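# Drive through a door into an aisle, leave it latched

## Task

Pass through the door into the closed-off aisle and finish with the door closed and its latch engaged; the robot must stay upright and untilted, and the door must remain shut on its own, not because the robot is holding it.

## Robot and tools

ROBOT. A Rainbow Robotics RB-Y1: a two-wheel differential base (two drive wheels, two rear casters; 0.66 m long, 0.58 m wide, front edge 0.10 m ahead of the drive axle), a folding torso (called the leg below the chest), two 7-joint arms with parallel grippers, and a pan/tilt head. The base cannot move sideways. A bent leg can reach past the base's front edge.

FRAMES. Base frame: origin on the floor midway between the drive wheels, x forward, y left, z up. The chest, left_hand and right_hand poses in results are given in this frame. A hand point lies between its finger pads; the fingers point along its -z and close along its x. Printed hand positions can be off, more so when the arm is stretched. Odometry frame: the base frame at the scene's start. base_odometry counts wheel rotation only, so slip shows up as travel; heading is left-positive in -3.142 to 3.142.

TOOLS.
execute_actions: "actions" is a list holding one action or none (empty list = just report state and images). An action may contain:
- "base": exactly one key. {"translate_m": d} is a relative drive of d metres from where the base last measured itself, forward positive, -3 to 3. {"rotate_rad": d} is a relative turn in place, left (counter-clockwise seen from above) positive, -3.2 to 3.2. A drive or turn needing over 8.667 s is refused.
- "joints": a single object, keyed by joint name, covering both arms, torso and head; each value is an absolute target (radians, grippers in metres). Ranges: torso_squat_rad 0 to 1.2 (higher lowers a level chest); torso_shift_rad -0.3 to 0.6 (positive pushes hips forward); torso_pitch_rad -0.2 to 1.4 (positive leans forward); torso_yaw_rad -1.5 to 1.5 (left positive). Per arm (prefix left_ or right_): shoulder_pitch_rad -2.356 to 2.356 (0 hangs, negative swings forward/up); shoulder_roll_rad left 0 to 3.141, right -3.141 to 0 (away from the body is positive on the left, negative on the right); shoulder_yaw_rad -2.094 to 2.094; elbow_rad -2.617 to 0.01 (0 straight, negative bends); forearm_roll_rad -3.141 to 3.141; wrist_pitch_rad -1.57 to 1.919 (negative tips the hand forward); hand_roll_rad -2.705 to 2.705; gripper_m 0 to 0.1 (pad gap). For yaw and roll joints, positive means leftward/counter-clockwise on both arms. head_pan_rad -0.523 to 0.523 (relative to chest, left positive); head_tilt_rad -0.35 to 1.57 (positive looks down). Done tolerance is ±0.02 rad (grippers ±0.004 m). The torso also obeys: squat+shift <= 1.52; squat-shift+pitch <= 1.57; shift+0.5 pitch-0.4 squat <= 0.7; shift+0.3 pitch-0.5 squat <= 0.39; breaking one leaves it off_target.
- "speeds": caps for this action only, translate_m 0.05 to 0.4 m/s, rotate_rad 0.1 to 1.509 rad/s (defaults are the maxima).
- "min_time_s": 0.1 to 8, the shortest duration for each arm and head motion.
Motions in one action start together. Any joint or base you omit may still be driving toward an older target. An unknown key or out-of-range number rejects the whole call with no motion. "cameras" picks images: head_camera, left_wrist_camera, right_wrist_camera or all; omitted/null means all, [] means none. Native top speeds: arms 1 rad/s (wrist-end joints 1.5), head 1.5, squat and pitch 0.3, shift 0.15, yaw 0.6, grippers 0.1 m/s. No action exceeds 15 s.
wait: {"seconds": 0 to 10}; commands nothing, returns state and images.
zoom_image: {"camera", "region": [x0, y0, x1, y1]} in pixels of that camera's last full image, origin top-left, at most 504x504. head_camera images are 896x504; wrist ones 644x364.
read_manual: only licence texts; moves nothing.
finished_scene: {"scene": current scene number}; irreversible, ends the scene after the last command is held, and reports success.

RESULT LINES. base_status and joint_status give each motion's outcome: done (base: wheels turned the full amount, slip included); off_target (resting short, maybe still pushing); limit_stop_at_<name>; contact_stop (torso or arm hit something firm); time_out; stopped_with_arm (torso halted because an arm hit); limit_stop_at_own_body (a guard halted motion before the arm or hand struck the robot's torso, head, leg or base); not_followed; limit_stop_at_motor_heat. After contact_stop, time_out, stopped_with_arm or a limit stop the joint drops its target and holds; a contact_stop, time_out or stopped_with_arm in one group (torso; left arm; right arm) freezes that whole group. "joint command not followed" plus a "cause:" line means a self/arm-to-arm collision check withheld that arm's targets (grippers still move); withheld targets may be retried each action until valid. on_its_own lists uncommanded parts; "held at" is a held target, not a position. Also shown: joint_positions, Motor temperatures (per arm, in joint_positions order), MOTOR HOT from 65 °C, OVER-TEMPERATURE FAULT at 80 °C (arm brakes until cool, call cut short), and a "pictures" line naming images in order.

RECOVERY. After a stop, first back off in a separate action: arms first, then torso. If both hands hold one object and the torso contact-stops at once with nothing in the way, resend every arm joint (not grippers) at its reported position, then the torso command.

AVOID. The base never stops on contact; wheels may spin and keep pushing. A torso bending against furniture can shove the robot backward without odometry showing it. Never let the arms collide or press on each other, grippers included; a hard press ends the run. Joint torque reaching its load limit (shoulders 63, elbow 32.4, wrist joints 22.5 N m) freezes everything for 10 s. Each arm is rated 3 kg; heavy loads far forward can tip the robot, with no protection. To grip, command a gap at least 0.005 m below the object's width (off_target is then normal). Avoid slams, drops and very hard pushes. The robot holds its last command while you think, so plan for delay.

Each tool is called after ">>>" by a JSON object that holds its "method" and its "body", one argument or row to a line.

## Session

>>> {"method": "execute_actions", "body": {
  "actions": []
}}

Scene clock: 0.00 s.
Motor temperatures (°C, as the motors report them): left_arm=[33 34 31 35 39 38 33] | right_arm=[37 30 30 35 33 34 37]
base_odometry: x=+0.000 y=+0.000 heading=+0.000 (m, m, rad; odometry frame)
base_status: not commanded
joint_positions: torso_squat_rad=+0.350 torso_shift_rad=+0.000 torso_pitch_rad=+0.000 torso_yaw_rad=-0.001 left_shoulder_pitch_rad=+0.018 left_shoulder_roll_rad=+0.036 left_shoulder_yaw_rad=+0.009 left_elbow_rad=-0.279 left_forearm_roll_rad=-0.031 left_wrist_pitch_rad=-0.047 left_hand_roll_rad=+0.037 left_gripper_m=+0.100 right_shoulder_pitch_rad=-0.018 right_shoulder_roll_rad=-0.012 right_shoulder_yaw_rad=+0.034 right_elbow_rad=-0.245 right_forearm_roll_rad=+0.056 right_wrist_pitch_rad=+0.017 right_hand_roll_rad=+0.033 right_gripper_m=+0.100 head_pan_rad=+0.000 head_tilt_rad=+0.401
joint_status: not commanded
chest: x=-0.2283 y=+0.0004 z=+1.2475 quat_wxyz=(+1.000, +0.000, +0.000, +0.000) (m; base frame)
left_hand: x=-0.0950 y=+0.2488 z=+0.5766 quat_wxyz=(+0.988, +0.018, -0.154, +0.007) (m; base frame)
right_hand: x=-0.1004 y=-0.2252 z=+0.5734 quat_wxyz=(+0.990, -0.010, -0.122, +0.064) (m; base frame)
pictures: head_camera, left_wrist_camera, right_wrist_camera
Images, in order (width x height): head_camera 896x504, left_wrist_camera 644x364, right_wrist_camera 644x364.

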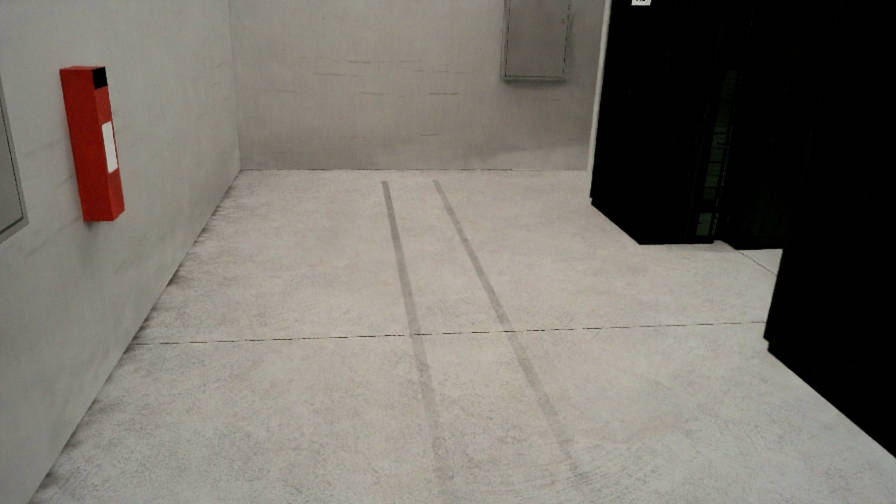

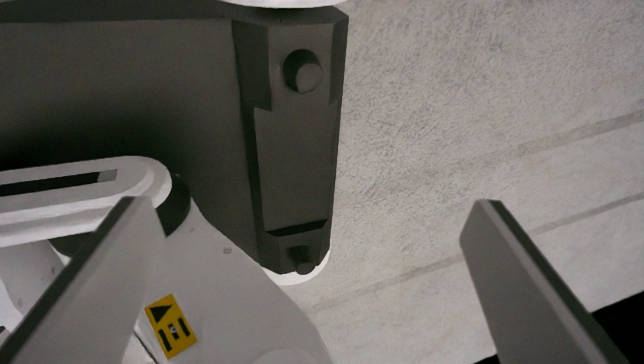

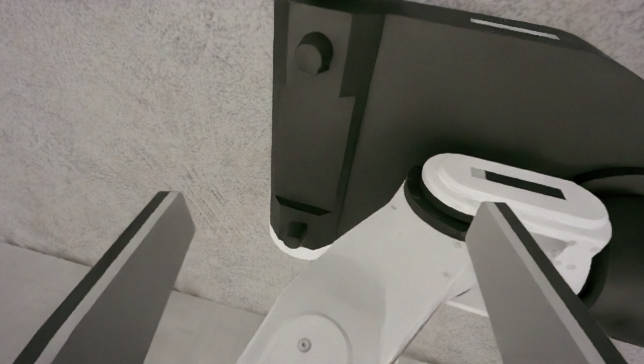

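>>> {"method": "execute_actions", "body": {
  "actions": [
    {"base":{"translate_m":3.0},"joints":{"head_tilt_rad":0.25}}
  ],
  "cameras": []
}}

>>> {"method": "execute_actions", "body": {
  "actions": [
    {"base":{"rotate_rad":-1.5}}
  ],
  "cameras": ["head_camera"]
}}

Scene clock: 10.23 s.
Motor temperatures (°C, as the motors report them): left_arm=[33 34 31 35 39 38 33] | right_arm=[37 30 30 35 33 34 37]
base_odometry: x=+3.000 y=+0.002 heading=+0.001 (m, m, rad; odometry frame)
base_status: done
joint_positions: torso_squat_rad=+0.350 torso_shift_rad=+0.000 torso_pitch_rad=+0.000 torso_yaw_rad=-0.001 left_shoulder_pitch_rad=+0.018 left_shoulder_roll_rad=+0.036 left_shoulder_yaw_rad=+0.009 left_elbow_rad=-0.279 left_forearm_roll_rad=-0.031 left_wrist_pitch_rad=-0.047 left_hand_roll_rad=+0.037 left_gripper_m=+0.100 right_shoulder_pitch_rad=-0.018 right_shoulder_roll_rad=-0.012 right_shoulder_yaw_rad=+0.034 right_elbow_rad=-0.245 right_forearm_roll_rad=+0.056 right_wrist_pitch_rad=+0.017 right_hand_roll_rad=+0.033 right_gripper_m=+0.100 head_pan_rad=+0.000 head_tilt_rad=+0.250
joint_status: all done
chest: x=-0.2282 y=+0.0004 z=+1.2475 quat_wxyz=(+1.000, +0.000, +0.000, +0.000) (m; base frame)
left_hand: x=-0.0950 y=+0.2488 z=+0.5766 quat_wxyz=(+0.988, +0.018, -0.154, +0.007) (m; base frame)
right_hand: x=-0.1003 y=-0.2252 z=+0.5734 quat_wxyz=(+0.990, -0.010, -0.122, +0.064) (m; base frame)
pictures: none
No camera images: the call's "cameras" was empty. Leave "cameras" out to get every camera's image.

Scene clock: 14.27 s.
Motor temperatures (°C, as the motors report them): left_arm=[33 34 31 35 39 38 33] | right_arm=[37 30 30 35 33 34 37]
base_odometry: x=+3.000 y=+0.002 heading=-1.499 (m, m, rad; odometry frame)
base_status: done
joint_positions: torso_squat_rad=+0.350 torso_shift_rad=+0.000 torso_pitch_rad=+0.000 torso_yaw_rad=-0.001 left_shoulder_pitch_rad=+0.018 left_shoulder_roll_rad=+0.036 left_shoulder_yaw_rad=+0.009 left_elbow_rad=-0.279 left_forearm_roll_rad=-0.031 left_wrist_pitch_rad=-0.047 left_hand_roll_rad=+0.037 left_gripper_m=+0.100 right_shoulder_pitch_rad=-0.018 right_shoulder_roll_rad=-0.012 right_shoulder_yaw_rad=+0.034 right_elbow_rad=-0.245 right_forearm_roll_rad=+0.056 right_wrist_pitch_rad=+0.017 right_hand_roll_rad=+0.033 right_gripper_m=+0.100 head_pan_rad=+0.000 head_tilt_rad=+0.250
joint_status: not commanded
chest: x=-0.2283 y=+0.0004 z=+1.2475 quat_wxyz=(+1.000, +0.000, +0.000, +0.000) (m; base frame)
left_hand: x=-0.0950 y=+0.2488 z=+0.5766 quat_wxyz=(+0.988, +0.017, -0.154, +0.007) (m; base frame)
right_hand: x=-0.1003 y=-0.2252 z=+0.5734 quat_wxyz=(+0.990, -0.010, -0.122, +0.064) (m; base frame)
pictures: head_camera
camera_calibration (this result's frames):
head_camera: T_world_to_cam=[[-0.0295233, -0.999177, 0.0278157, -0.0478369], [-0.205925, -0.021151, -0.978339, 1.42768], [0.978122, -0.0346118, -0.205131, 0.442715], [0, 0, 0, 1]] pos_world=[-0.140448, -0.00227768, 1.4889]
Images, in order (width x height): head_camera 896x504.

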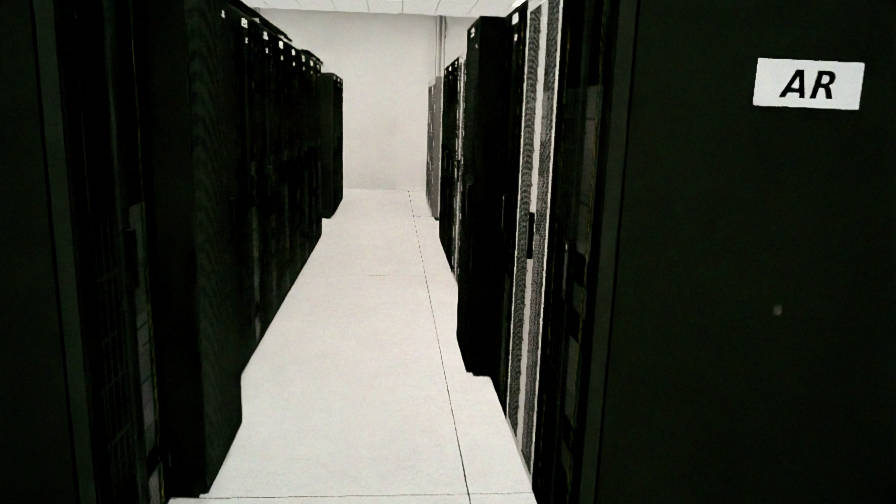

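Open aisle. Look right.

>>> {"method": "execute_actions", "body": {
  "actions": [
    {"base":{"rotate_rad":-1.1}}
  ],
  "cameras": ["head_camera"]
}}

Scene clock: 18.80 s.
Motor temperatures (°C, as the motors report them): left_arm=[33 34 31 35 39 38 33] | right_arm=[37 30 30 35 33 34 37]
base_odometry: x=+3.000 y=+0.002 heading=-2.598 (m, m, rad; odometry frame)
base_status: done
joint_positions: torso_squat_rad=+0.350 torso_shift_rad=+0.000 torso_pitch_rad=+0.000 torso_yaw_rad=-0.001 left_shoulder_pitch_rad=+0.018 left_shoulder_roll_rad=+0.036 left_shoulder_yaw_rad=+0.009 left_elbow_rad=-0.279 left_forearm_roll_rad=-0.031 left_wrist_pitch_rad=-0.047 left_hand_roll_rad=+0.037 left_gripper_m=+0.100 right_shoulder_pitch_rad=-0.018 right_shoulder_roll_rad=-0.012 right_shoulder_yaw_rad=+0.034 right_elbow_rad=-0.245 right_forearm_roll_rad=+0.056 right_wrist_pitch_rad=+0.017 right_hand_roll_rad=+0.033 right_gripper_m=+0.100 head_pan_rad=+0.000 head_tilt_rad=+0.250
joint_status: not commanded
chest: x=-0.2283 y=+0.0004 z=+1.2475 quat_wxyz=(+1.000, +0.000, +0.000, +0.000) (m; base frame)
left_hand: x=-0.0950 y=+0.2488 z=+0.5766 quat_wxyz=(+0.988, +0.017, -0.154, +0.007) (m; base frame)
right_hand: x=-0.1003 y=-0.2252 z=+0.5734 quat_wxyz=(+0.990, -0.010, -0.122, +0.064) (m; base frame)
pictures: head_camera
camera_calibration (this result's frames):
head_camera: T_world_to_cam=[[-0.0295235, -0.999177, 0.02782, -0.0478428], [-0.205925, -0.0211552, -0.978339, 1.42768], [0.978122, -0.0346128, -0.205131, 0.442715], [0, 0, 0, 1]] pos_world=[-0.140448, -0.00227709, 1.4889]
Images, in order (width x height): head_camera 896x504.

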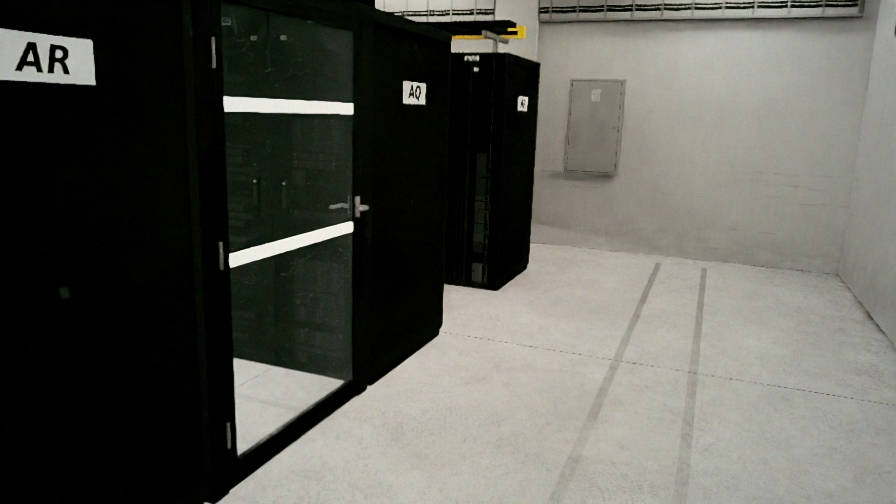

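>>> {"method": "execute_actions", "body": {
  "actions": [
    {"base":{"rotate_rad":-0.42}}
  ],
  "cameras": []
}}

>>> {"method": "execute_actions", "body": {
  "actions": [
    {"base":{"translate_m":2.85},"joints":{"left_elbow_rad":-1.57,"left_shoulder_pitch_rad":-0.3,"left_wrist_pitch_rad":0.3,"left_hand_roll_rad":0,"left_forearm_roll_rad":0}}
  ],
  "cameras": []
}}

>>> {"method": "execute_actions", "body": {
  "actions": [
    {"base":{"rotate_rad":1.57},"joints":{"head_tilt_rad":0.45}}
  ],
  "cameras": ["head_camera"]
}}

Scene clock: 23.73 s.
Motor temperatures (°C, as the motors report them): left_arm=[33 34 31 35 39 38 33] | right_arm=[37 30 30 35 33 34 37]
base_odometry: x=+3.000 y=+0.002 heading=-3.018 (m, m, rad; odometry frame)
base_status: done
joint_positions: torso_squat_rad=+0.350 torso_shift_rad=+0.000 torso_pitch_rad=+0.000 torso_yaw_rad=-0.001 left_shoulder_pitch_rad=+0.018 left_shoulder_roll_rad=+0.036 left_shoulder_yaw_rad=+0.009 left_elbow_rad=-0.279 left_forearm_roll_rad=-0.031 left_wrist_pitch_rad=-0.047 left_hand_roll_rad=+0.037 left_gripper_m=+0.100 right_shoulder_pitch_rad=-0.018 right_shoulder_roll_rad=-0.012 right_shoulder_yaw_rad=+0.034 right_elbow_rad=-0.245 right_forearm_roll_rad=+0.056 right_wrist_pitch_rad=+0.017 right_hand_roll_rad=+0.033 right_gripper_m=+0.100 head_pan_rad=+0.000 head_tilt_rad=+0.250
joint_status: not commanded
chest: x=-0.2283 y=+0.0004 z=+1.2475 quat_wxyz=(+1.000, +0.000, +0.000, +0.000) (m; base frame)
left_hand: x=-0.0950 y=+0.2488 z=+0.5765 quat_wxyz=(+0.988, +0.017, -0.154, +0.007) (m; base frame)
right_hand: x=-0.1003 y=-0.2252 z=+0.5734 quat_wxyz=(+0.990, -0.010, -0.122, +0.064) (m; base frame)
pictures: none
No camera images: the call's "cameras" was empty. Leave "cameras" out to get every camera's image.

Scene clock: 32.40 s.
Motor temperatures (°C, as the motors report them): left_arm=[33 34 31 35 39 38 33] | right_arm=[37 30 30 35 33 34 37]
base_odometry: x=+0.172 y=-0.349 heading=-3.018 (m, m, rad; odometry frame)
base_status: done
joint_positions: torso_squat_rad=+0.350 torso_shift_rad=+0.000 torso_pitch_rad=+0.000 torso_yaw_rad=-0.001 left_shoulder_pitch_rad=-0.300 left_shoulder_roll_rad=+0.036 left_shoulder_yaw_rad=+0.009 left_elbow_rad=-1.570 left_forearm_roll_rad=+0.000 left_wrist_pitch_rad=+0.300 left_hand_roll_rad=+0.000 left_gripper_m=+0.100 right_shoulder_pitch_rad=-0.018 right_shoulder_roll_rad=-0.012 right_shoulder_yaw_rad=+0.034 right_elbow_rad=-0.245 right_forearm_roll_rad=+0.056 right_wrist_pitch_rad=+0.017 right_hand_roll_rad=+0.033 right_gripper_m=+0.100 head_pan_rad=+0.000 head_tilt_rad=+0.250
joint_status: all done
chest: x=-0.2282 y=+0.0004 z=+1.2475 quat_wxyz=(+1.000, +0.000, +0.000, +0.000) (m; base frame)
left_hand: x=+0.3626 y=+0.1812 z=+1.1086 quat_wxyz=(+0.712, -0.013, -0.701, -0.046) (m; base frame)
right_hand: x=-0.1003 y=-0.2252 z=+0.5734 quat_wxyz=(+0.990, -0.010, -0.122, +0.064) (m; base frame)
pictures: none
No camera images: the call's "cameras" was empty. Leave "cameras" out to get every camera's image.

Scene clock: 36.40 s.
Motor temperatures (°C, as the motors report them): left_arm=[33 34 31 35 39 38 33] | right_arm=[37 30 30 35 33 34 37]
base_odometry: x=+0.172 y=-0.349 heading=-1.449 (m, m, rad; odometry frame)
base_status: done
joint_positions: torso_squat_rad=+0.350 torso_shift_rad=+0.000 torso_pitch_rad=+0.000 torso_yaw_rad=-0.001 left_shoulder_pitch_rad=-0.300 left_shoulder_roll_rad=+0.036 left_shoulder_yaw_rad=+0.009 left_elbow_rad=-1.570 left_forearm_roll_rad=+0.000 left_wrist_pitch_rad=+0.300 left_hand_roll_rad=+0.000 left_gripper_m=+0.100 right_shoulder_pitch_rad=-0.018 right_shoulder_roll_rad=-0.012 right_shoulder_yaw_rad=+0.034 right_elbow_rad=-0.245 right_forearm_roll_rad=+0.056 right_wrist_pitch_rad=+0.017 right_hand_roll_rad=+0.033 right_gripper_m=+0.100 head_pan_rad=+0.000 head_tilt_rad=+0.450
joint_status: all done
chest: x=-0.2283 y=+0.0004 z=+1.2475 quat_wxyz=(+1.000, +0.000, +0.000, +0.000) (m; base frame)
left_hand: x=+0.3625 y=+0.1812 z=+1.1086 quat_wxyz=(+0.712, -0.013, -0.701, -0.046) (m; base frame)
right_hand: x=-0.1003 y=-0.2252 z=+0.5734 quat_wxyz=(+0.990, -0.010, -0.122, +0.064) (m; base frame)
pictures: head_camera
camera_calibration (this result's frames):
head_camera: T_world_to_cam=[[-0.0236026, -0.99918, 0.0329042, -0.0539994], [-0.396187, -0.0208699, -0.917933, 1.30097], [0.917866, -0.0347018, -0.39537, 0.705658], [0, 0, 0, 1]] pos_world=[-0.133546, -0.00231627, 1.47498]
Images, in order (width x height): head_camera 896x504.

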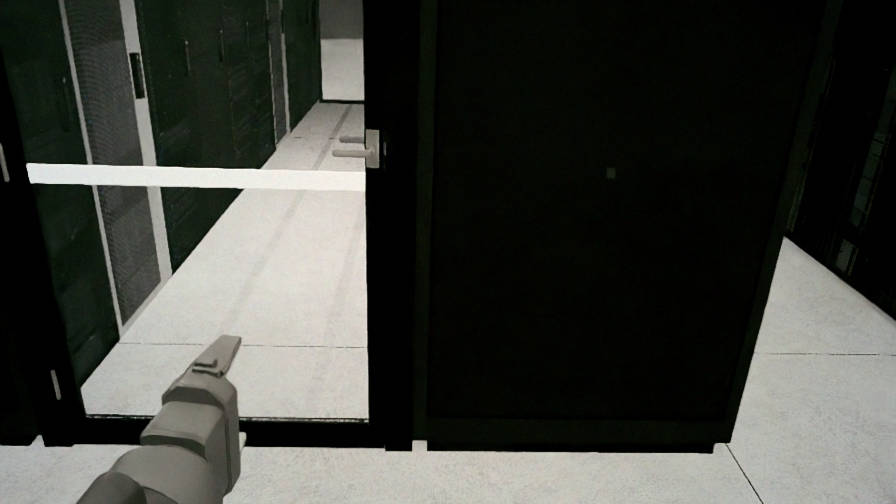

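>>> {"method": "execute_actions", "body": {
  "actions": [
    {"base":{"translate_m":1.03},"joints":{"torso_squat_rad":0.6,"left_shoulder_yaw_rad":0.06,"head_pan_rad":0.2}}
  ]
}}

Scene clock: 42.30 s.
Motor temperatures (°C, as the motors report them): left_arm=[33 34 31 35 39 38 33] | right_arm=[37 30 30 35 33 34 37]
base_odometry: x=+0.298 y=-1.371 heading=-1.448 (m, m, rad; odometry frame)
base_status: done
joint_positions: torso_squat_rad=+0.600 torso_shift_rad=+0.000 torso_pitch_rad=+0.000 torso_yaw_rad=-0.001 left_shoulder_pitch_rad=-0.300 left_shoulder_roll_rad=+0.037 left_shoulder_yaw_rad=+0.060 left_elbow_rad=-1.570 left_forearm_roll_rad=+0.000 left_wrist_pitch_rad=+0.300 left_hand_roll_rad=+0.000 left_gripper_m=+0.100 right_shoulder_pitch_rad=-0.018 right_shoulder_roll_rad=-0.012 right_shoulder_yaw_rad=+0.034 right_elbow_rad=-0.245 right_forearm_roll_rad=+0.056 right_wrist_pitch_rad=+0.017 right_hand_roll_rad=+0.033 right_gripper_m=+0.100 head_pan_rad=+0.200 head_tilt_rad=+0.450
joint_status: all done
chest: x=-0.2282 y=+0.0004 z=+1.1677 quat_wxyz=(+1.000, +0.000, +0.000, +0.000) (m; base frame)
left_hand: x=+0.3641 y=+0.2069 z=+1.0296 quat_wxyz=(+0.712, -0.001, -0.701, -0.024) (m; base frame)
right_hand: x=-0.1003 y=-0.2252 z=+0.4936 quat_wxyz=(+0.990, -0.010, -0.122, +0.064) (m; base frame)
pictures: head_camera, left_wrist_camera, right_wrist_camera
camera_calibration (this result's frames):
head_camera: T_world_to_cam=[[0.175624, -0.983904, 0.0329873, -0.0103915], [-0.384329, -0.0993738, -0.917832, 1.23003], [0.906337, 0.148515, -0.395596, 0.671853], [0, 0, 0, 1]] pos_world=[-0.134364, 0.0122279, 1.39509]
left_wrist_camera: T_world_to_cam=[[0.00517179, -0.00332755, 0.999981, -1.03023], [-0.663327, -0.748329, 0.000940504, 0.426285], [0.748312, -0.66332, -0.00607745, -0.0412516], [0, 0, 0, 1]] pos_world=[0.318964, 0.28821, 1.02956]
right_wrist_camera: T_world_to_cam=[[-0.952654, -0.135387, -0.27225, 0.0063759], [-0.278177, 0.749563, 0.600644, -0.130108], [0.122749, 0.64794, -0.751736, 0.61212], [0, 0, 0, 1]] pos_world=[-0.105256, -0.29823, 0.540037]
Images, in order (width x height): head_camera 896x504, left_wrist_camera 644x364, right_wrist_camera 644x364.

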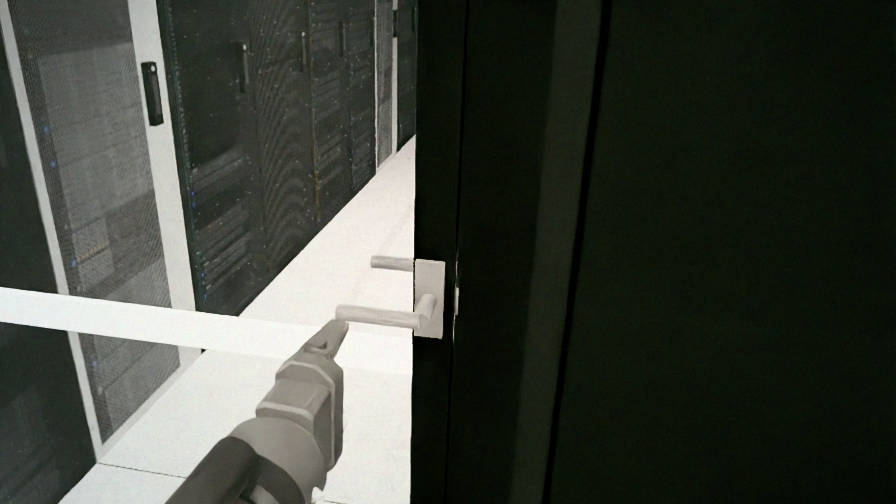

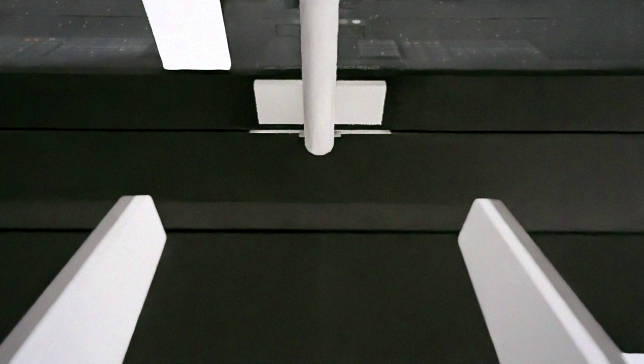

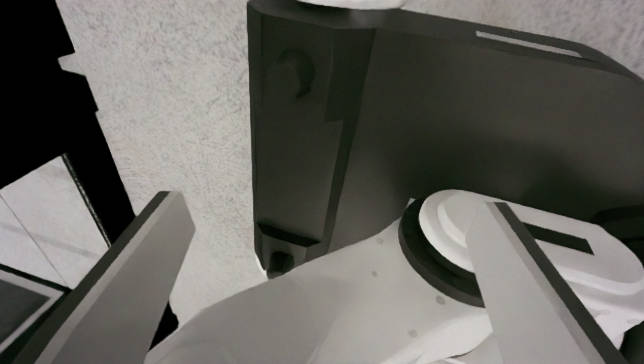

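>>> {"method": "execute_actions", "body": {
  "actions": [
    {"base":{"translate_m":0.135},"joints":{"left_shoulder_yaw_rad":0.01}}
  ],
  "cameras": []
}}

>>> {"method": "execute_actions", "body": {
  "actions": [
    {"joints":{"left_gripper_m":0.005}}
  ],
  "cameras": ["left_wrist_camera"]
}}

>>> {"method": "execute_actions", "body": {
  "actions": [
    {"joints":{"left_hand_roll_rad":0.7,"torso_squat_rad":0.665,"left_shoulder_yaw_rad":0.0}}
  ],
  "cameras": ["head_camera"]
}}

>>> {"method": "execute_actions", "body": {
  "actions": [
    {"base":{"translate_m":-0.1},"speeds":{"translate_m":0.06}}
  ],
  "cameras": ["head_camera"]
}}

Scene clock: 46.30 s.
Motor temperatures (°C, as the motors report them): left_arm=[33 34 31 35 39 38 33] | right_arm=[37 30 30 35 33 34 37]
base_odometry: x=+0.314 y=-1.505 heading=-1.447 (m, m, rad; odometry frame)
base_status: done
joint_positions: torso_squat_rad=+0.600 torso_shift_rad=+0.000 torso_pitch_rad=+0.000 torso_yaw_rad=-0.001 left_shoulder_pitch_rad=-0.300 left_shoulder_roll_rad=+0.036 left_shoulder_yaw_rad=+0.010 left_elbow_rad=-1.570 left_forearm_roll_rad=+0.000 left_wrist_pitch_rad=+0.300 left_hand_roll_rad=+0.000 left_gripper_m=+0.100 right_shoulder_pitch_rad=-0.018 right_shoulder_roll_rad=-0.012 right_shoulder_yaw_rad=+0.034 right_elbow_rad=-0.245 right_forearm_roll_rad=+0.056 right_wrist_pitch_rad=+0.017 right_hand_roll_rad=+0.033 right_gripper_m=+0.100 head_pan_rad=+0.200 head_tilt_rad=+0.450
joint_status: all done
chest: x=-0.2282 y=+0.0004 z=+1.1677 quat_wxyz=(+1.000, +0.000, +0.000, +0.000) (m; base frame)
left_hand: x=+0.3627 y=+0.1819 z=+1.0286 quat_wxyz=(+0.712, -0.012, -0.701, -0.045) (m; base frame)
right_hand: x=-0.1003 y=-0.2252 z=+0.4936 quat_wxyz=(+0.990, -0.010, -0.122, +0.064) (m; base frame)
pictures: none
No camera images: the call's "cameras" was empty. Leave "cameras" out to get every camera's image.

Scene clock: 47.73 s.
Motor temperatures (°C, as the motors report them): left_arm=[33 34 31 35 39 38 33] | right_arm=[37 30 30 35 33 34 37]
base_odometry: x=+0.314 y=-1.505 heading=-1.447 (m, m, rad; odometry frame)
base_status: not commanded
joint_positions: torso_squat_rad=+0.600 torso_shift_rad=+0.000 torso_pitch_rad=+0.000 torso_yaw_rad=-0.001 left_shoulder_pitch_rad=-0.301 left_shoulder_roll_rad=+0.036 left_shoulder_yaw_rad=+0.010 left_elbow_rad=-1.570 left_forearm_roll_rad=+0.000 left_wrist_pitch_rad=+0.300 left_hand_roll_rad=+0.000 left_gripper_m=+0.019 right_shoulder_pitch_rad=-0.018 right_shoulder_roll_rad=-0.012 right_shoulder_yaw_rad=+0.034 right_elbow_rad=-0.245 right_forearm_roll_rad=+0.056 right_wrist_pitch_rad=+0.017 right_hand_roll_rad=+0.033 right_gripper_m=+0.100 head_pan_rad=+0.200 head_tilt_rad=+0.450
joint_status: left_gripper_m off_target (ended at +0.019, target +0.005)
chest: x=-0.2282 y=+0.0004 z=+1.1677 quat_wxyz=(+1.000, +0.000, +0.000, +0.000) (m; base frame)
left_hand: x=+0.3627 y=+0.1818 z=+1.0292 quat_wxyz=(+0.712, -0.013, -0.701, -0.045) (m; base frame)
right_hand: x=-0.1003 y=-0.2252 z=+0.4936 quat_wxyz=(+0.990, -0.010, -0.122, +0.064) (m; base frame)
pictures: left_wrist_camera
camera_calibration (this result's frames):
left_wrist_camera: T_world_to_cam=[[0.00456541, -0.0173038, 0.99984, -1.02696], [-0.698171, -0.715872, -0.00920132, 0.423757], [0.715916, -0.698018, -0.0153493, -0.0292881], [0, 0, 0, 1]] pos_world=[0.321512, 0.265142, 1.03025]
Images, in order (width x height): left_wrist_camera 644x364.

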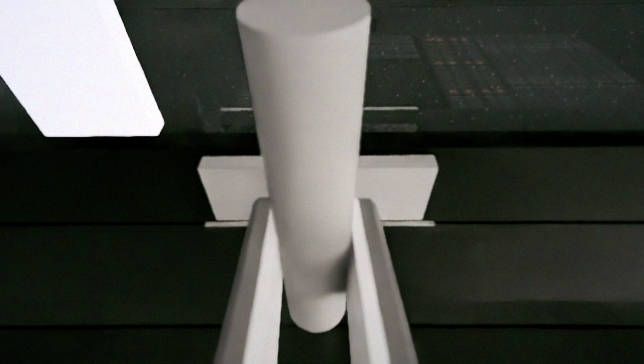

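Scene clock: 48.80 s.
Motor temperatures (°C, as the motors report them): left_arm=[33 34 31 35 39 38 33] | right_arm=[37 30 30 35 33 34 37]
base_odometry: x=+0.314 y=-1.505 heading=-1.447 (m, m, rad; odometry frame)
base_status: not commanded
joint_positions: torso_squat_rad=+0.665 torso_shift_rad=-0.001 torso_pitch_rad=-0.002 torso_yaw_rad=-0.001 left_shoulder_pitch_rad=-0.306 left_shoulder_roll_rad=+0.037 left_shoulder_yaw_rad=+0.001 left_elbow_rad=-1.575 left_forearm_roll_rad=+0.000 left_wrist_pitch_rad=+0.297 left_hand_roll_rad=+0.700 left_gripper_m=+0.019 right_shoulder_pitch_rad=-0.018 right_shoulder_roll_rad=-0.012 right_shoulder_yaw_rad=+0.034 right_elbow_rad=-0.245 right_forearm_roll_rad=+0.056 right_wrist_pitch_rad=+0.017 right_hand_roll_rad=+0.033 right_gripper_m=+0.100 head_pan_rad=+0.200 head_tilt_rad=+0.450
joint_status: all done
chest: x=-0.2290 y=+0.0003 z=+1.1407 quat_wxyz=(+1.000, +0.000, -0.001, +0.000) (m; base frame)
left_hand: x=+0.3625 y=+0.1759 z=+1.0086 quat_wxyz=(+0.681, -0.256, -0.657, +0.195) (m; base frame)
right_hand: x=-0.1000 y=-0.2252 z=+0.4668 quat_wxyz=(+0.990, -0.010, -0.123, +0.064) (m; base frame)
pictures: head_camera
camera_calibration (this result's frames):
head_camera: T_world_to_cam=[[0.175606, -0.983905, 0.0330657, -0.00955164], [-0.382816, -0.0991914, -0.918484, 1.20605], [0.906981, 0.148633, -0.394073, 0.660365], [0, 0, 0, 1]] pos_world=[-0.135566, 0.01208, 1.36829]
Images, in order (width x height): head_camera 896x504.

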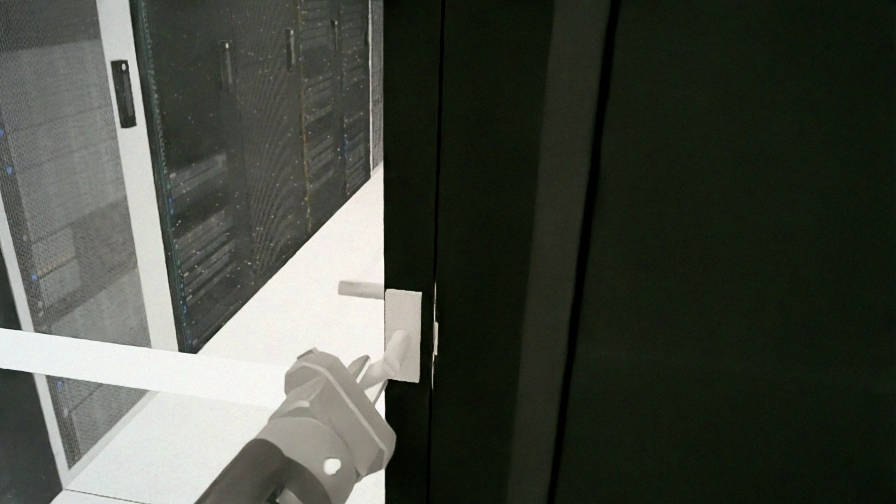

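Scene clock: 51.03 s.
Motor temperatures (°C, as the motors report them): left_arm=[33 34 31 35 39 38 33] | right_arm=[37 30 30 35 33 34 37]
base_odometry: x=+0.302 y=-1.406 heading=-1.448 (m, m, rad; odometry frame)
base_status: done
joint_positions: torso_squat_rad=+0.665 torso_shift_rad=+0.000 torso_pitch_rad=-0.001 torso_yaw_rad=+0.000 left_shoulder_pitch_rad=-0.304 left_shoulder_roll_rad=+0.040 left_shoulder_yaw_rad=+0.006 left_elbow_rad=-1.574 left_forearm_roll_rad=-0.001 left_wrist_pitch_rad=+0.298 left_hand_roll_rad=+0.700 left_gripper_m=+0.020 right_shoulder_pitch_rad=-0.018 right_shoulder_roll_rad=-0.012 right_shoulder_yaw_rad=+0.034 right_elbow_rad=-0.245 right_forearm_roll_rad=+0.056 right_wrist_pitch_rad=+0.017 right_hand_roll_rad=+0.033 right_gripper_m=+0.100 head_pan_rad=+0.200 head_tilt_rad=+0.450
joint_status: not commanded
chest: x=-0.2286 y=+0.0007 z=+1.1408 quat_wxyz=(+1.000, -0.001, -0.001, +0.000) (m; base frame)
left_hand: x=+0.3628 y=+0.1809 z=+1.0071 quat_wxyz=(+0.681, -0.253, -0.658, +0.197) (m; base frame)
right_hand: x=-0.1000 y=-0.2251 z=+0.4668 quat_wxyz=(+0.990, -0.011, -0.122, +0.064) (m; base frame)
pictures: head_camera
camera_calibration (this result's frames):
head_camera: T_world_to_cam=[[0.176246, -0.983777, 0.0334709, -0.00956624], [-0.383343, -0.0999158, -0.918186, 1.20581], [0.906634, 0.148995, -0.394733, 0.660634], [0, 0, 0, 1]] pos_world=[-0.135029, 0.0126372, 1.36825]
Images, in order (width x height): head_camera 896x504.

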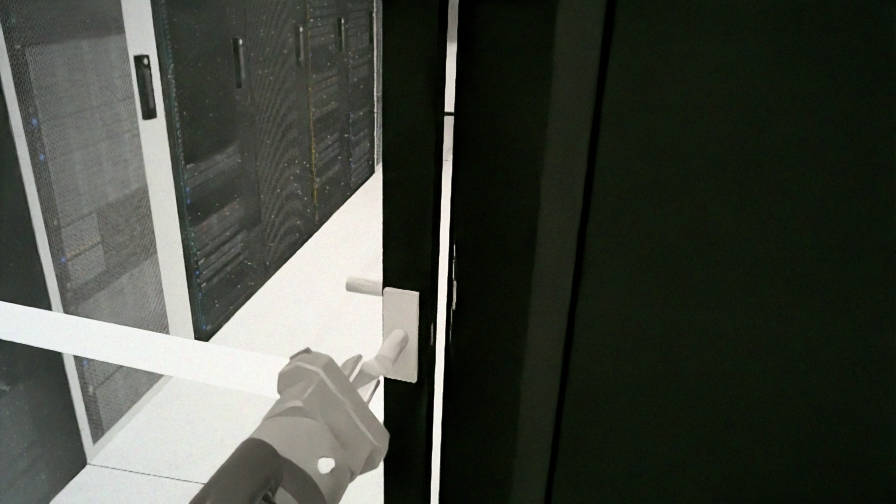

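>>> {"method": "execute_actions", "body": {
  "actions": [
    {"base":{"translate_m":-0.15},"speeds":{"translate_m":0.08},"joints":{"left_hand_roll_rad":0,"torso_squat_rad":0.61,"left_shoulder_yaw_rad":0.09},"min_time_s":2}
  ],
  "cameras": []
}}

>>> {"method": "execute_actions", "body": {
  "actions": [
    {"base":{"translate_m":-0.2},"speeds":{"translate_m":0.08},"joints":{"left_shoulder_yaw_rad":0.28,"torso_squat_rad":0.65},"min_time_s":2.7}
  ],
  "cameras": ["head_camera"]
}}

>>> {"method": "execute_actions", "body": {
  "actions": [
    {"joints":{"left_gripper_m":0.1}}
  ],
  "cameras": []
}}

>>> {"method": "execute_actions", "body": {
  "actions": [
    {"base":{"translate_m":-0.12}}
  ],
  "cameras": []
}}

>>> {"method": "execute_actions", "body": {
  "actions": [
    {"joints":{"left_shoulder_yaw_rad":-0.2,"left_gripper_m":0,"torso_squat_rad":0.1,"head_tilt_rad":0.7}}
  ],
  "cameras": ["head_camera"]
}}

Scene clock: 58.90 s.
Motor temperatures (°C, as the motors report them): left_arm=[33 34 31 35 40 38 33] | right_arm=[37 30 30 35 33 34 37]
base_odometry: x=+0.284 y=-1.257 heading=-1.448 (m, m, rad; odometry frame)
base_status: done
joint_positions: torso_squat_rad=+0.610 torso_shift_rad=+0.000 torso_pitch_rad=-0.001 torso_yaw_rad=-0.001 left_shoulder_pitch_rad=-0.303 left_shoulder_roll_rad=+0.036 left_shoulder_yaw_rad=+0.088 left_elbow_rad=-1.571 left_forearm_roll_rad=+0.000 left_wrist_pitch_rad=+0.299 left_hand_roll_rad=+0.000 left_gripper_m=+0.019 right_shoulder_pitch_rad=-0.018 right_shoulder_roll_rad=-0.012 right_shoulder_yaw_rad=+0.034 right_elbow_rad=-0.245 right_forearm_roll_rad=+0.056 right_wrist_pitch_rad=+0.017 right_hand_roll_rad=+0.033 right_gripper_m=+0.100 head_pan_rad=+0.200 head_tilt_rad=+0.450
joint_status: all done
chest: x=-0.2283 y=+0.0002 z=+1.1637 quat_wxyz=(+1.000, +0.000, +0.000, -0.001) (m; base frame)
left_hand: x=+0.3650 y=+0.2197 z=+1.0287 quat_wxyz=(+0.711, +0.005, -0.703, -0.011) (m; base frame)
right_hand: x=-0.1005 y=-0.2253 z=+0.4895 quat_wxyz=(+0.990, -0.010, -0.122, +0.064) (m; base frame)
pictures: none
No camera images: the call's "cameras" was empty. Leave "cameras" out to get every camera's image.

Scene clock: 62.03 s.
Motor temperatures (°C, as the motors report them): left_arm=[33 34 31 35 40 38 33] | right_arm=[37 30 30 35 33 34 37]
base_odometry: x=+0.259 y=-1.059 heading=-1.447 (m, m, rad; odometry frame)
base_status: done
joint_positions: torso_squat_rad=+0.650 torso_shift_rad=+0.000 torso_pitch_rad=-0.001 torso_yaw_rad=-0.001 left_shoulder_pitch_rad=-0.300 left_shoulder_roll_rad=+0.037 left_shoulder_yaw_rad=+0.280 left_elbow_rad=-1.570 left_forearm_roll_rad=+0.000 left_wrist_pitch_rad=+0.300 left_hand_roll_rad=+0.000 left_gripper_m=+0.005 right_shoulder_pitch_rad=-0.018 right_shoulder_roll_rad=-0.012 right_shoulder_yaw_rad=+0.034 right_elbow_rad=-0.245 right_forearm_roll_rad=+0.056 right_wrist_pitch_rad=+0.017 right_hand_roll_rad=+0.033 right_gripper_m=+0.100 head_pan_rad=+0.200 head_tilt_rad=+0.450
joint_status: all done
on_its_own: left_gripper_m moved -0.014 to your old target +0.005
chest: x=-0.2284 y=+0.0004 z=+1.1472 quat_wxyz=(+1.000, +0.000, +0.000, +0.000) (m; base frame)
left_hand: x=+0.3561 y=+0.3180 z=+1.0096 quat_wxyz=(+0.709, +0.051, -0.700, +0.073) (m; base frame)
right_hand: x=-0.1004 y=-0.2252 z=+0.4731 quat_wxyz=(+0.990, -0.010, -0.122, +0.064) (m; base frame)
pictures: head_camera
camera_calibration (this result's frames):
head_camera: T_world_to_cam=[[0.175623, -0.983906, 0.0329591, -0.0097016], [-0.384026, -0.0992975, -0.917967, 1.21136], [0.906466, 0.148559, -0.395284, 0.663593], [0, 0, 0, 1]] pos_world=[-0.134626, 0.0121568, 1.37462]
Images, in order (width x height): head_camera 896x504.

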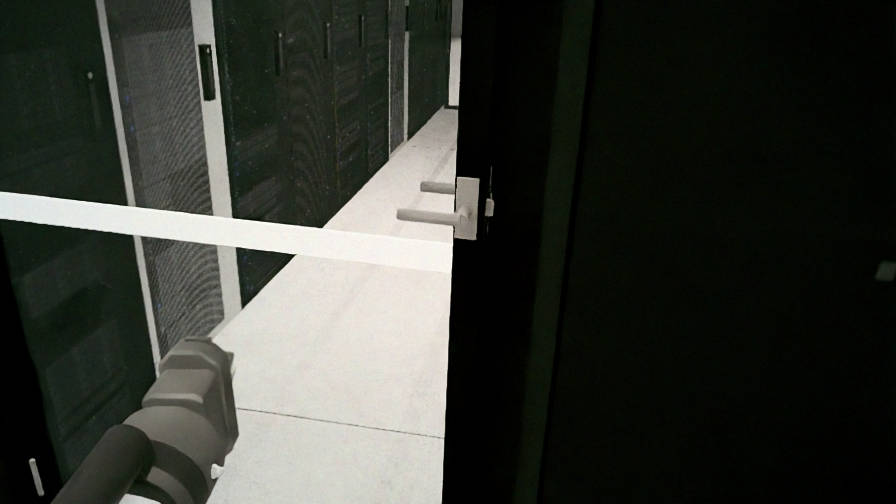

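Scene clock: 63.47 s.
Motor temperatures (°C, as the motors report them): left_arm=[33 34 31 35 40 38 33] | right_arm=[37 30 30 35 33 34 37]
base_odometry: x=+0.259 y=-1.059 heading=-1.447 (m, m, rad; odometry frame)
base_status: not commanded
joint_positions: torso_squat_rad=+0.650 torso_shift_rad=+0.000 torso_pitch_rad=-0.001 torso_yaw_rad=-0.001 left_shoulder_pitch_rad=-0.300 left_shoulder_roll_rad=+0.037 left_shoulder_yaw_rad=+0.280 left_elbow_rad=-1.570 left_forearm_roll_rad=+0.000 left_wrist_pitch_rad=+0.300 left_hand_roll_rad=+0.000 left_gripper_m=+0.100 right_shoulder_pitch_rad=-0.018 right_shoulder_roll_rad=-0.012 right_shoulder_yaw_rad=+0.034 right_elbow_rad=-0.245 right_forearm_roll_rad=+0.056 right_wrist_pitch_rad=+0.017 right_hand_roll_rad=+0.033 right_gripper_m=+0.100 head_pan_rad=+0.200 head_tilt_rad=+0.450
joint_status: all done
chest: x=-0.2284 y=+0.0004 z=+1.1472 quat_wxyz=(+1.000, +0.000, +0.000, +0.000) (m; base frame)
left_hand: x=+0.3561 y=+0.3180 z=+1.0095 quat_wxyz=(+0.709, +0.051, -0.700, +0.073) (m; base frame)
right_hand: x=-0.1004 y=-0.2252 z=+0.4731 quat_wxyz=(+0.990, -0.010, -0.122, +0.064) (m; base frame)
pictures: none
No camera images: the call's "cameras" was empty. Leave "cameras" out to get every camera's image.

Scene clock: 65.37 s.
Motor temperatures (°C, as the motors report them): left_arm=[33 34 31 36 40 38 33] | right_arm=[37 30 30 35 33 34 37]
base_odometry: x=+0.244 y=-0.940 heading=-1.446 (m, m, rad; odometry frame)
base_status: done
joint_positions: torso_squat_rad=+0.650 torso_shift_rad=+0.000 torso_pitch_rad=-0.001 torso_yaw_rad=-0.001 left_shoulder_pitch_rad=-0.300 left_shoulder_roll_rad=+0.037 left_shoulder_yaw_rad=+0.280 left_elbow_rad=-1.570 left_forearm_roll_rad=+0.000 left_wrist_pitch_rad=+0.300 left_hand_roll_rad=+0.000 left_gripper_m=+0.100 right_shoulder_pitch_rad=-0.018 right_shoulder_roll_rad=-0.012 right_shoulder_yaw_rad=+0.034 right_elbow_rad=-0.245 right_forearm_roll_rad=+0.056 right_wrist_pitch_rad=+0.017 right_hand_roll_rad=+0.033 right_gripper_m=+0.100 head_pan_rad=+0.200 head_tilt_rad=+0.450
joint_status: not commanded
chest: x=-0.2283 y=+0.0004 z=+1.1472 quat_wxyz=(+1.000, +0.000, +0.000, +0.000) (m; base frame)
left_hand: x=+0.3561 y=+0.3181 z=+1.0094 quat_wxyz=(+0.709, +0.051, -0.700, +0.073) (m; base frame)
right_hand: x=-0.1004 y=-0.2252 z=+0.4730 quat_wxyz=(+0.990, -0.010, -0.122, +0.064) (m; base frame)
pictures: none
No camera images: the call's "cameras" was empty. Leave "cameras" out to get every camera's image.

Scene clock: 67.97 s.
Motor temperatures (°C, as the motors report them): left_arm=[33 34 31 36 40 38 33] | right_arm=[37 30 30 35 33 34 37]
base_odometry: x=+0.244 y=-0.940 heading=-1.446 (m, m, rad; odometry frame)
base_status: not commanded
joint_positions: torso_squat_rad=+0.100 torso_shift_rad=+0.000 torso_pitch_rad=+0.000 torso_yaw_rad=-0.001 left_shoulder_pitch_rad=-0.300 left_shoulder_roll_rad=+0.036 left_shoulder_yaw_rad=-0.200 left_elbow_rad=-1.570 left_forearm_roll_rad=+0.000 left_wrist_pitch_rad=+0.300 left_hand_roll_rad=+0.000 left_gripper_m=+0.000 right_shoulder_pitch_rad=-0.018 right_shoulder_roll_rad=-0.012 right_shoulder_yaw_rad=+0.034 right_elbow_rad=-0.245 right_forearm_roll_rad=+0.056 right_wrist_pitch_rad=+0.017 right_hand_roll_rad=+0.033 right_gripper_m=+0.100 head_pan_rad=+0.200 head_tilt_rad=+0.700
joint_status: all done
chest: x=-0.2282 y=+0.0004 z=+1.2864 quat_wxyz=(+1.000, +0.000, +0.000, +0.000) (m; base frame)
left_hand: x=+0.3433 y=+0.0777 z=+1.1394 quat_wxyz=(+0.706, -0.062, -0.693, -0.137) (m; base frame)
right_hand: x=-0.1004 y=-0.2252 z=+0.6123 quat_wxyz=(+0.990, -0.010, -0.122, +0.064) (m; base frame)
pictures: head_camera
camera_calibration (this result's frames):
head_camera: T_world_to_cam=[[0.184084, -0.982197, 0.0374564, -0.0192402], [-0.594924, -0.141673, -0.791198, 1.10736], [0.782419, 0.123363, -0.610412, 1.01261], [0, 0, 0, 1]] pos_world=[-0.129944, 0.0130681, 1.49497]
Images, in order (width x height): head_camera 896x504.

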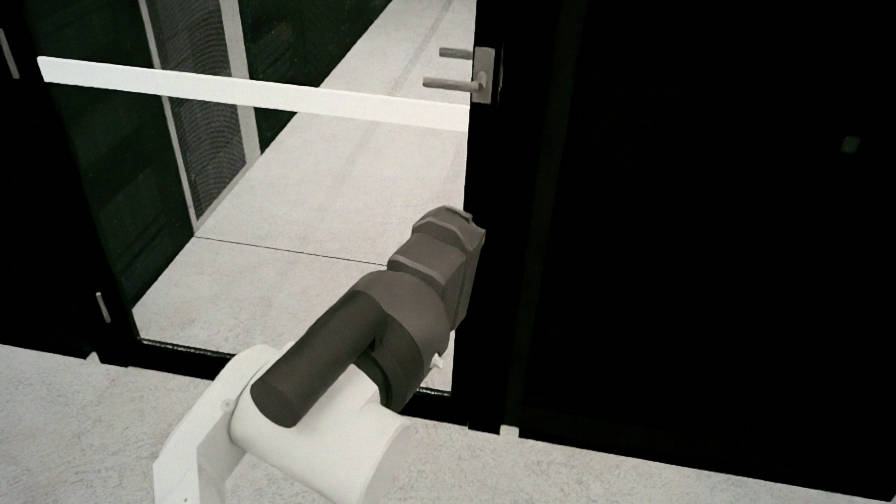

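>>> {"method": "execute_actions", "body": {
  "actions": [
    {"joints":{"left_shoulder_pitch_rad":-1.1,"left_shoulder_roll_rad":0.25,"left_shoulder_yaw_rad":0.3,"left_elbow_rad":-0.85,"left_wrist_pitch_rad":1.9,"left_gripper_m":0.06,"torso_squat_rad":0}}
  ],
  "cameras": ["head_camera"]
}}

Scene clock: 73.27 s.
Motor temperatures (°C, as the motors report them): left_arm=[33 34 31 36 40 38 33] | right_arm=[37 30 30 35 33 34 37]
base_odometry: x=+0.244 y=-0.940 heading=-1.446 (m, m, rad; odometry frame)
base_status: not commanded
joint_positions: torso_squat_rad=+0.000 torso_shift_rad=+0.000 torso_pitch_rad=+0.000 torso_yaw_rad=-0.001 left_shoulder_pitch_rad=-1.100 left_shoulder_roll_rad=+0.250 left_shoulder_yaw_rad=+0.300 left_elbow_rad=-0.850 left_forearm_roll_rad=+0.000 left_wrist_pitch_rad=+1.900 left_hand_roll_rad=+0.000 left_gripper_m=+0.060 right_shoulder_pitch_rad=-0.018 right_shoulder_roll_rad=-0.012 right_shoulder_yaw_rad=+0.034 right_elbow_rad=-0.245 right_forearm_roll_rad=+0.056 right_wrist_pitch_rad=+0.017 right_hand_roll_rad=+0.033 right_gripper_m=+0.100 head_pan_rad=+0.200 head_tilt_rad=+0.700
joint_status: all done
chest: x=-0.2282 y=+0.0004 z=+1.2899 quat_wxyz=(+1.000, +0.000, +0.000, +0.000) (m; base frame)
left_hand: x=+0.2904 y=+0.2555 z=+1.1054 quat_wxyz=(+0.999, +0.019, -0.022, +0.024) (m; base frame)
right_hand: x=-0.1004 y=-0.2252 z=+0.6158 quat_wxyz=(+0.990, -0.010, -0.122, +0.064) (m; base frame)
pictures: head_camera
camera_calibration (this result's frames):
head_camera: T_world_to_cam=[[0.184084, -0.982195, 0.0375111, -0.0194076], [-0.594925, -0.141718, -0.791189, 1.11013], [0.782418, 0.123329, -0.61042, 1.01474], [0, 0, 0, 1]] pos_world=[-0.129929, 0.0131173, 1.49847]
Images, in order (width x height): head_camera 896x504.

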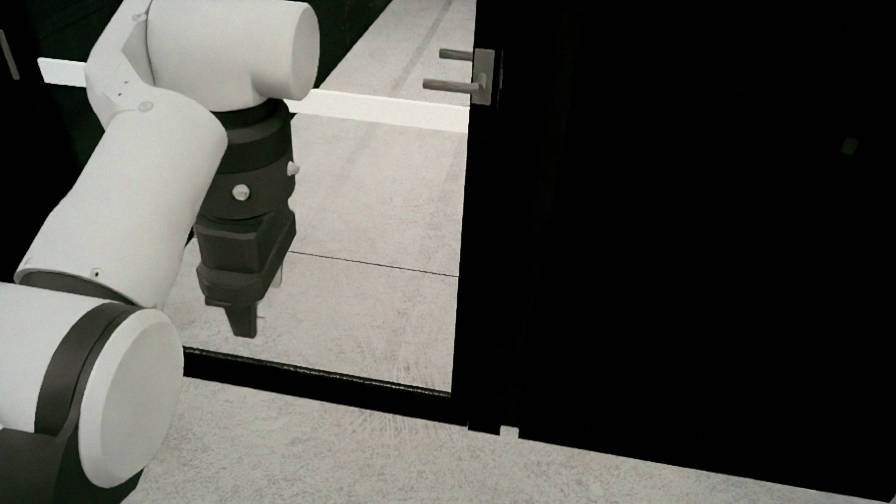

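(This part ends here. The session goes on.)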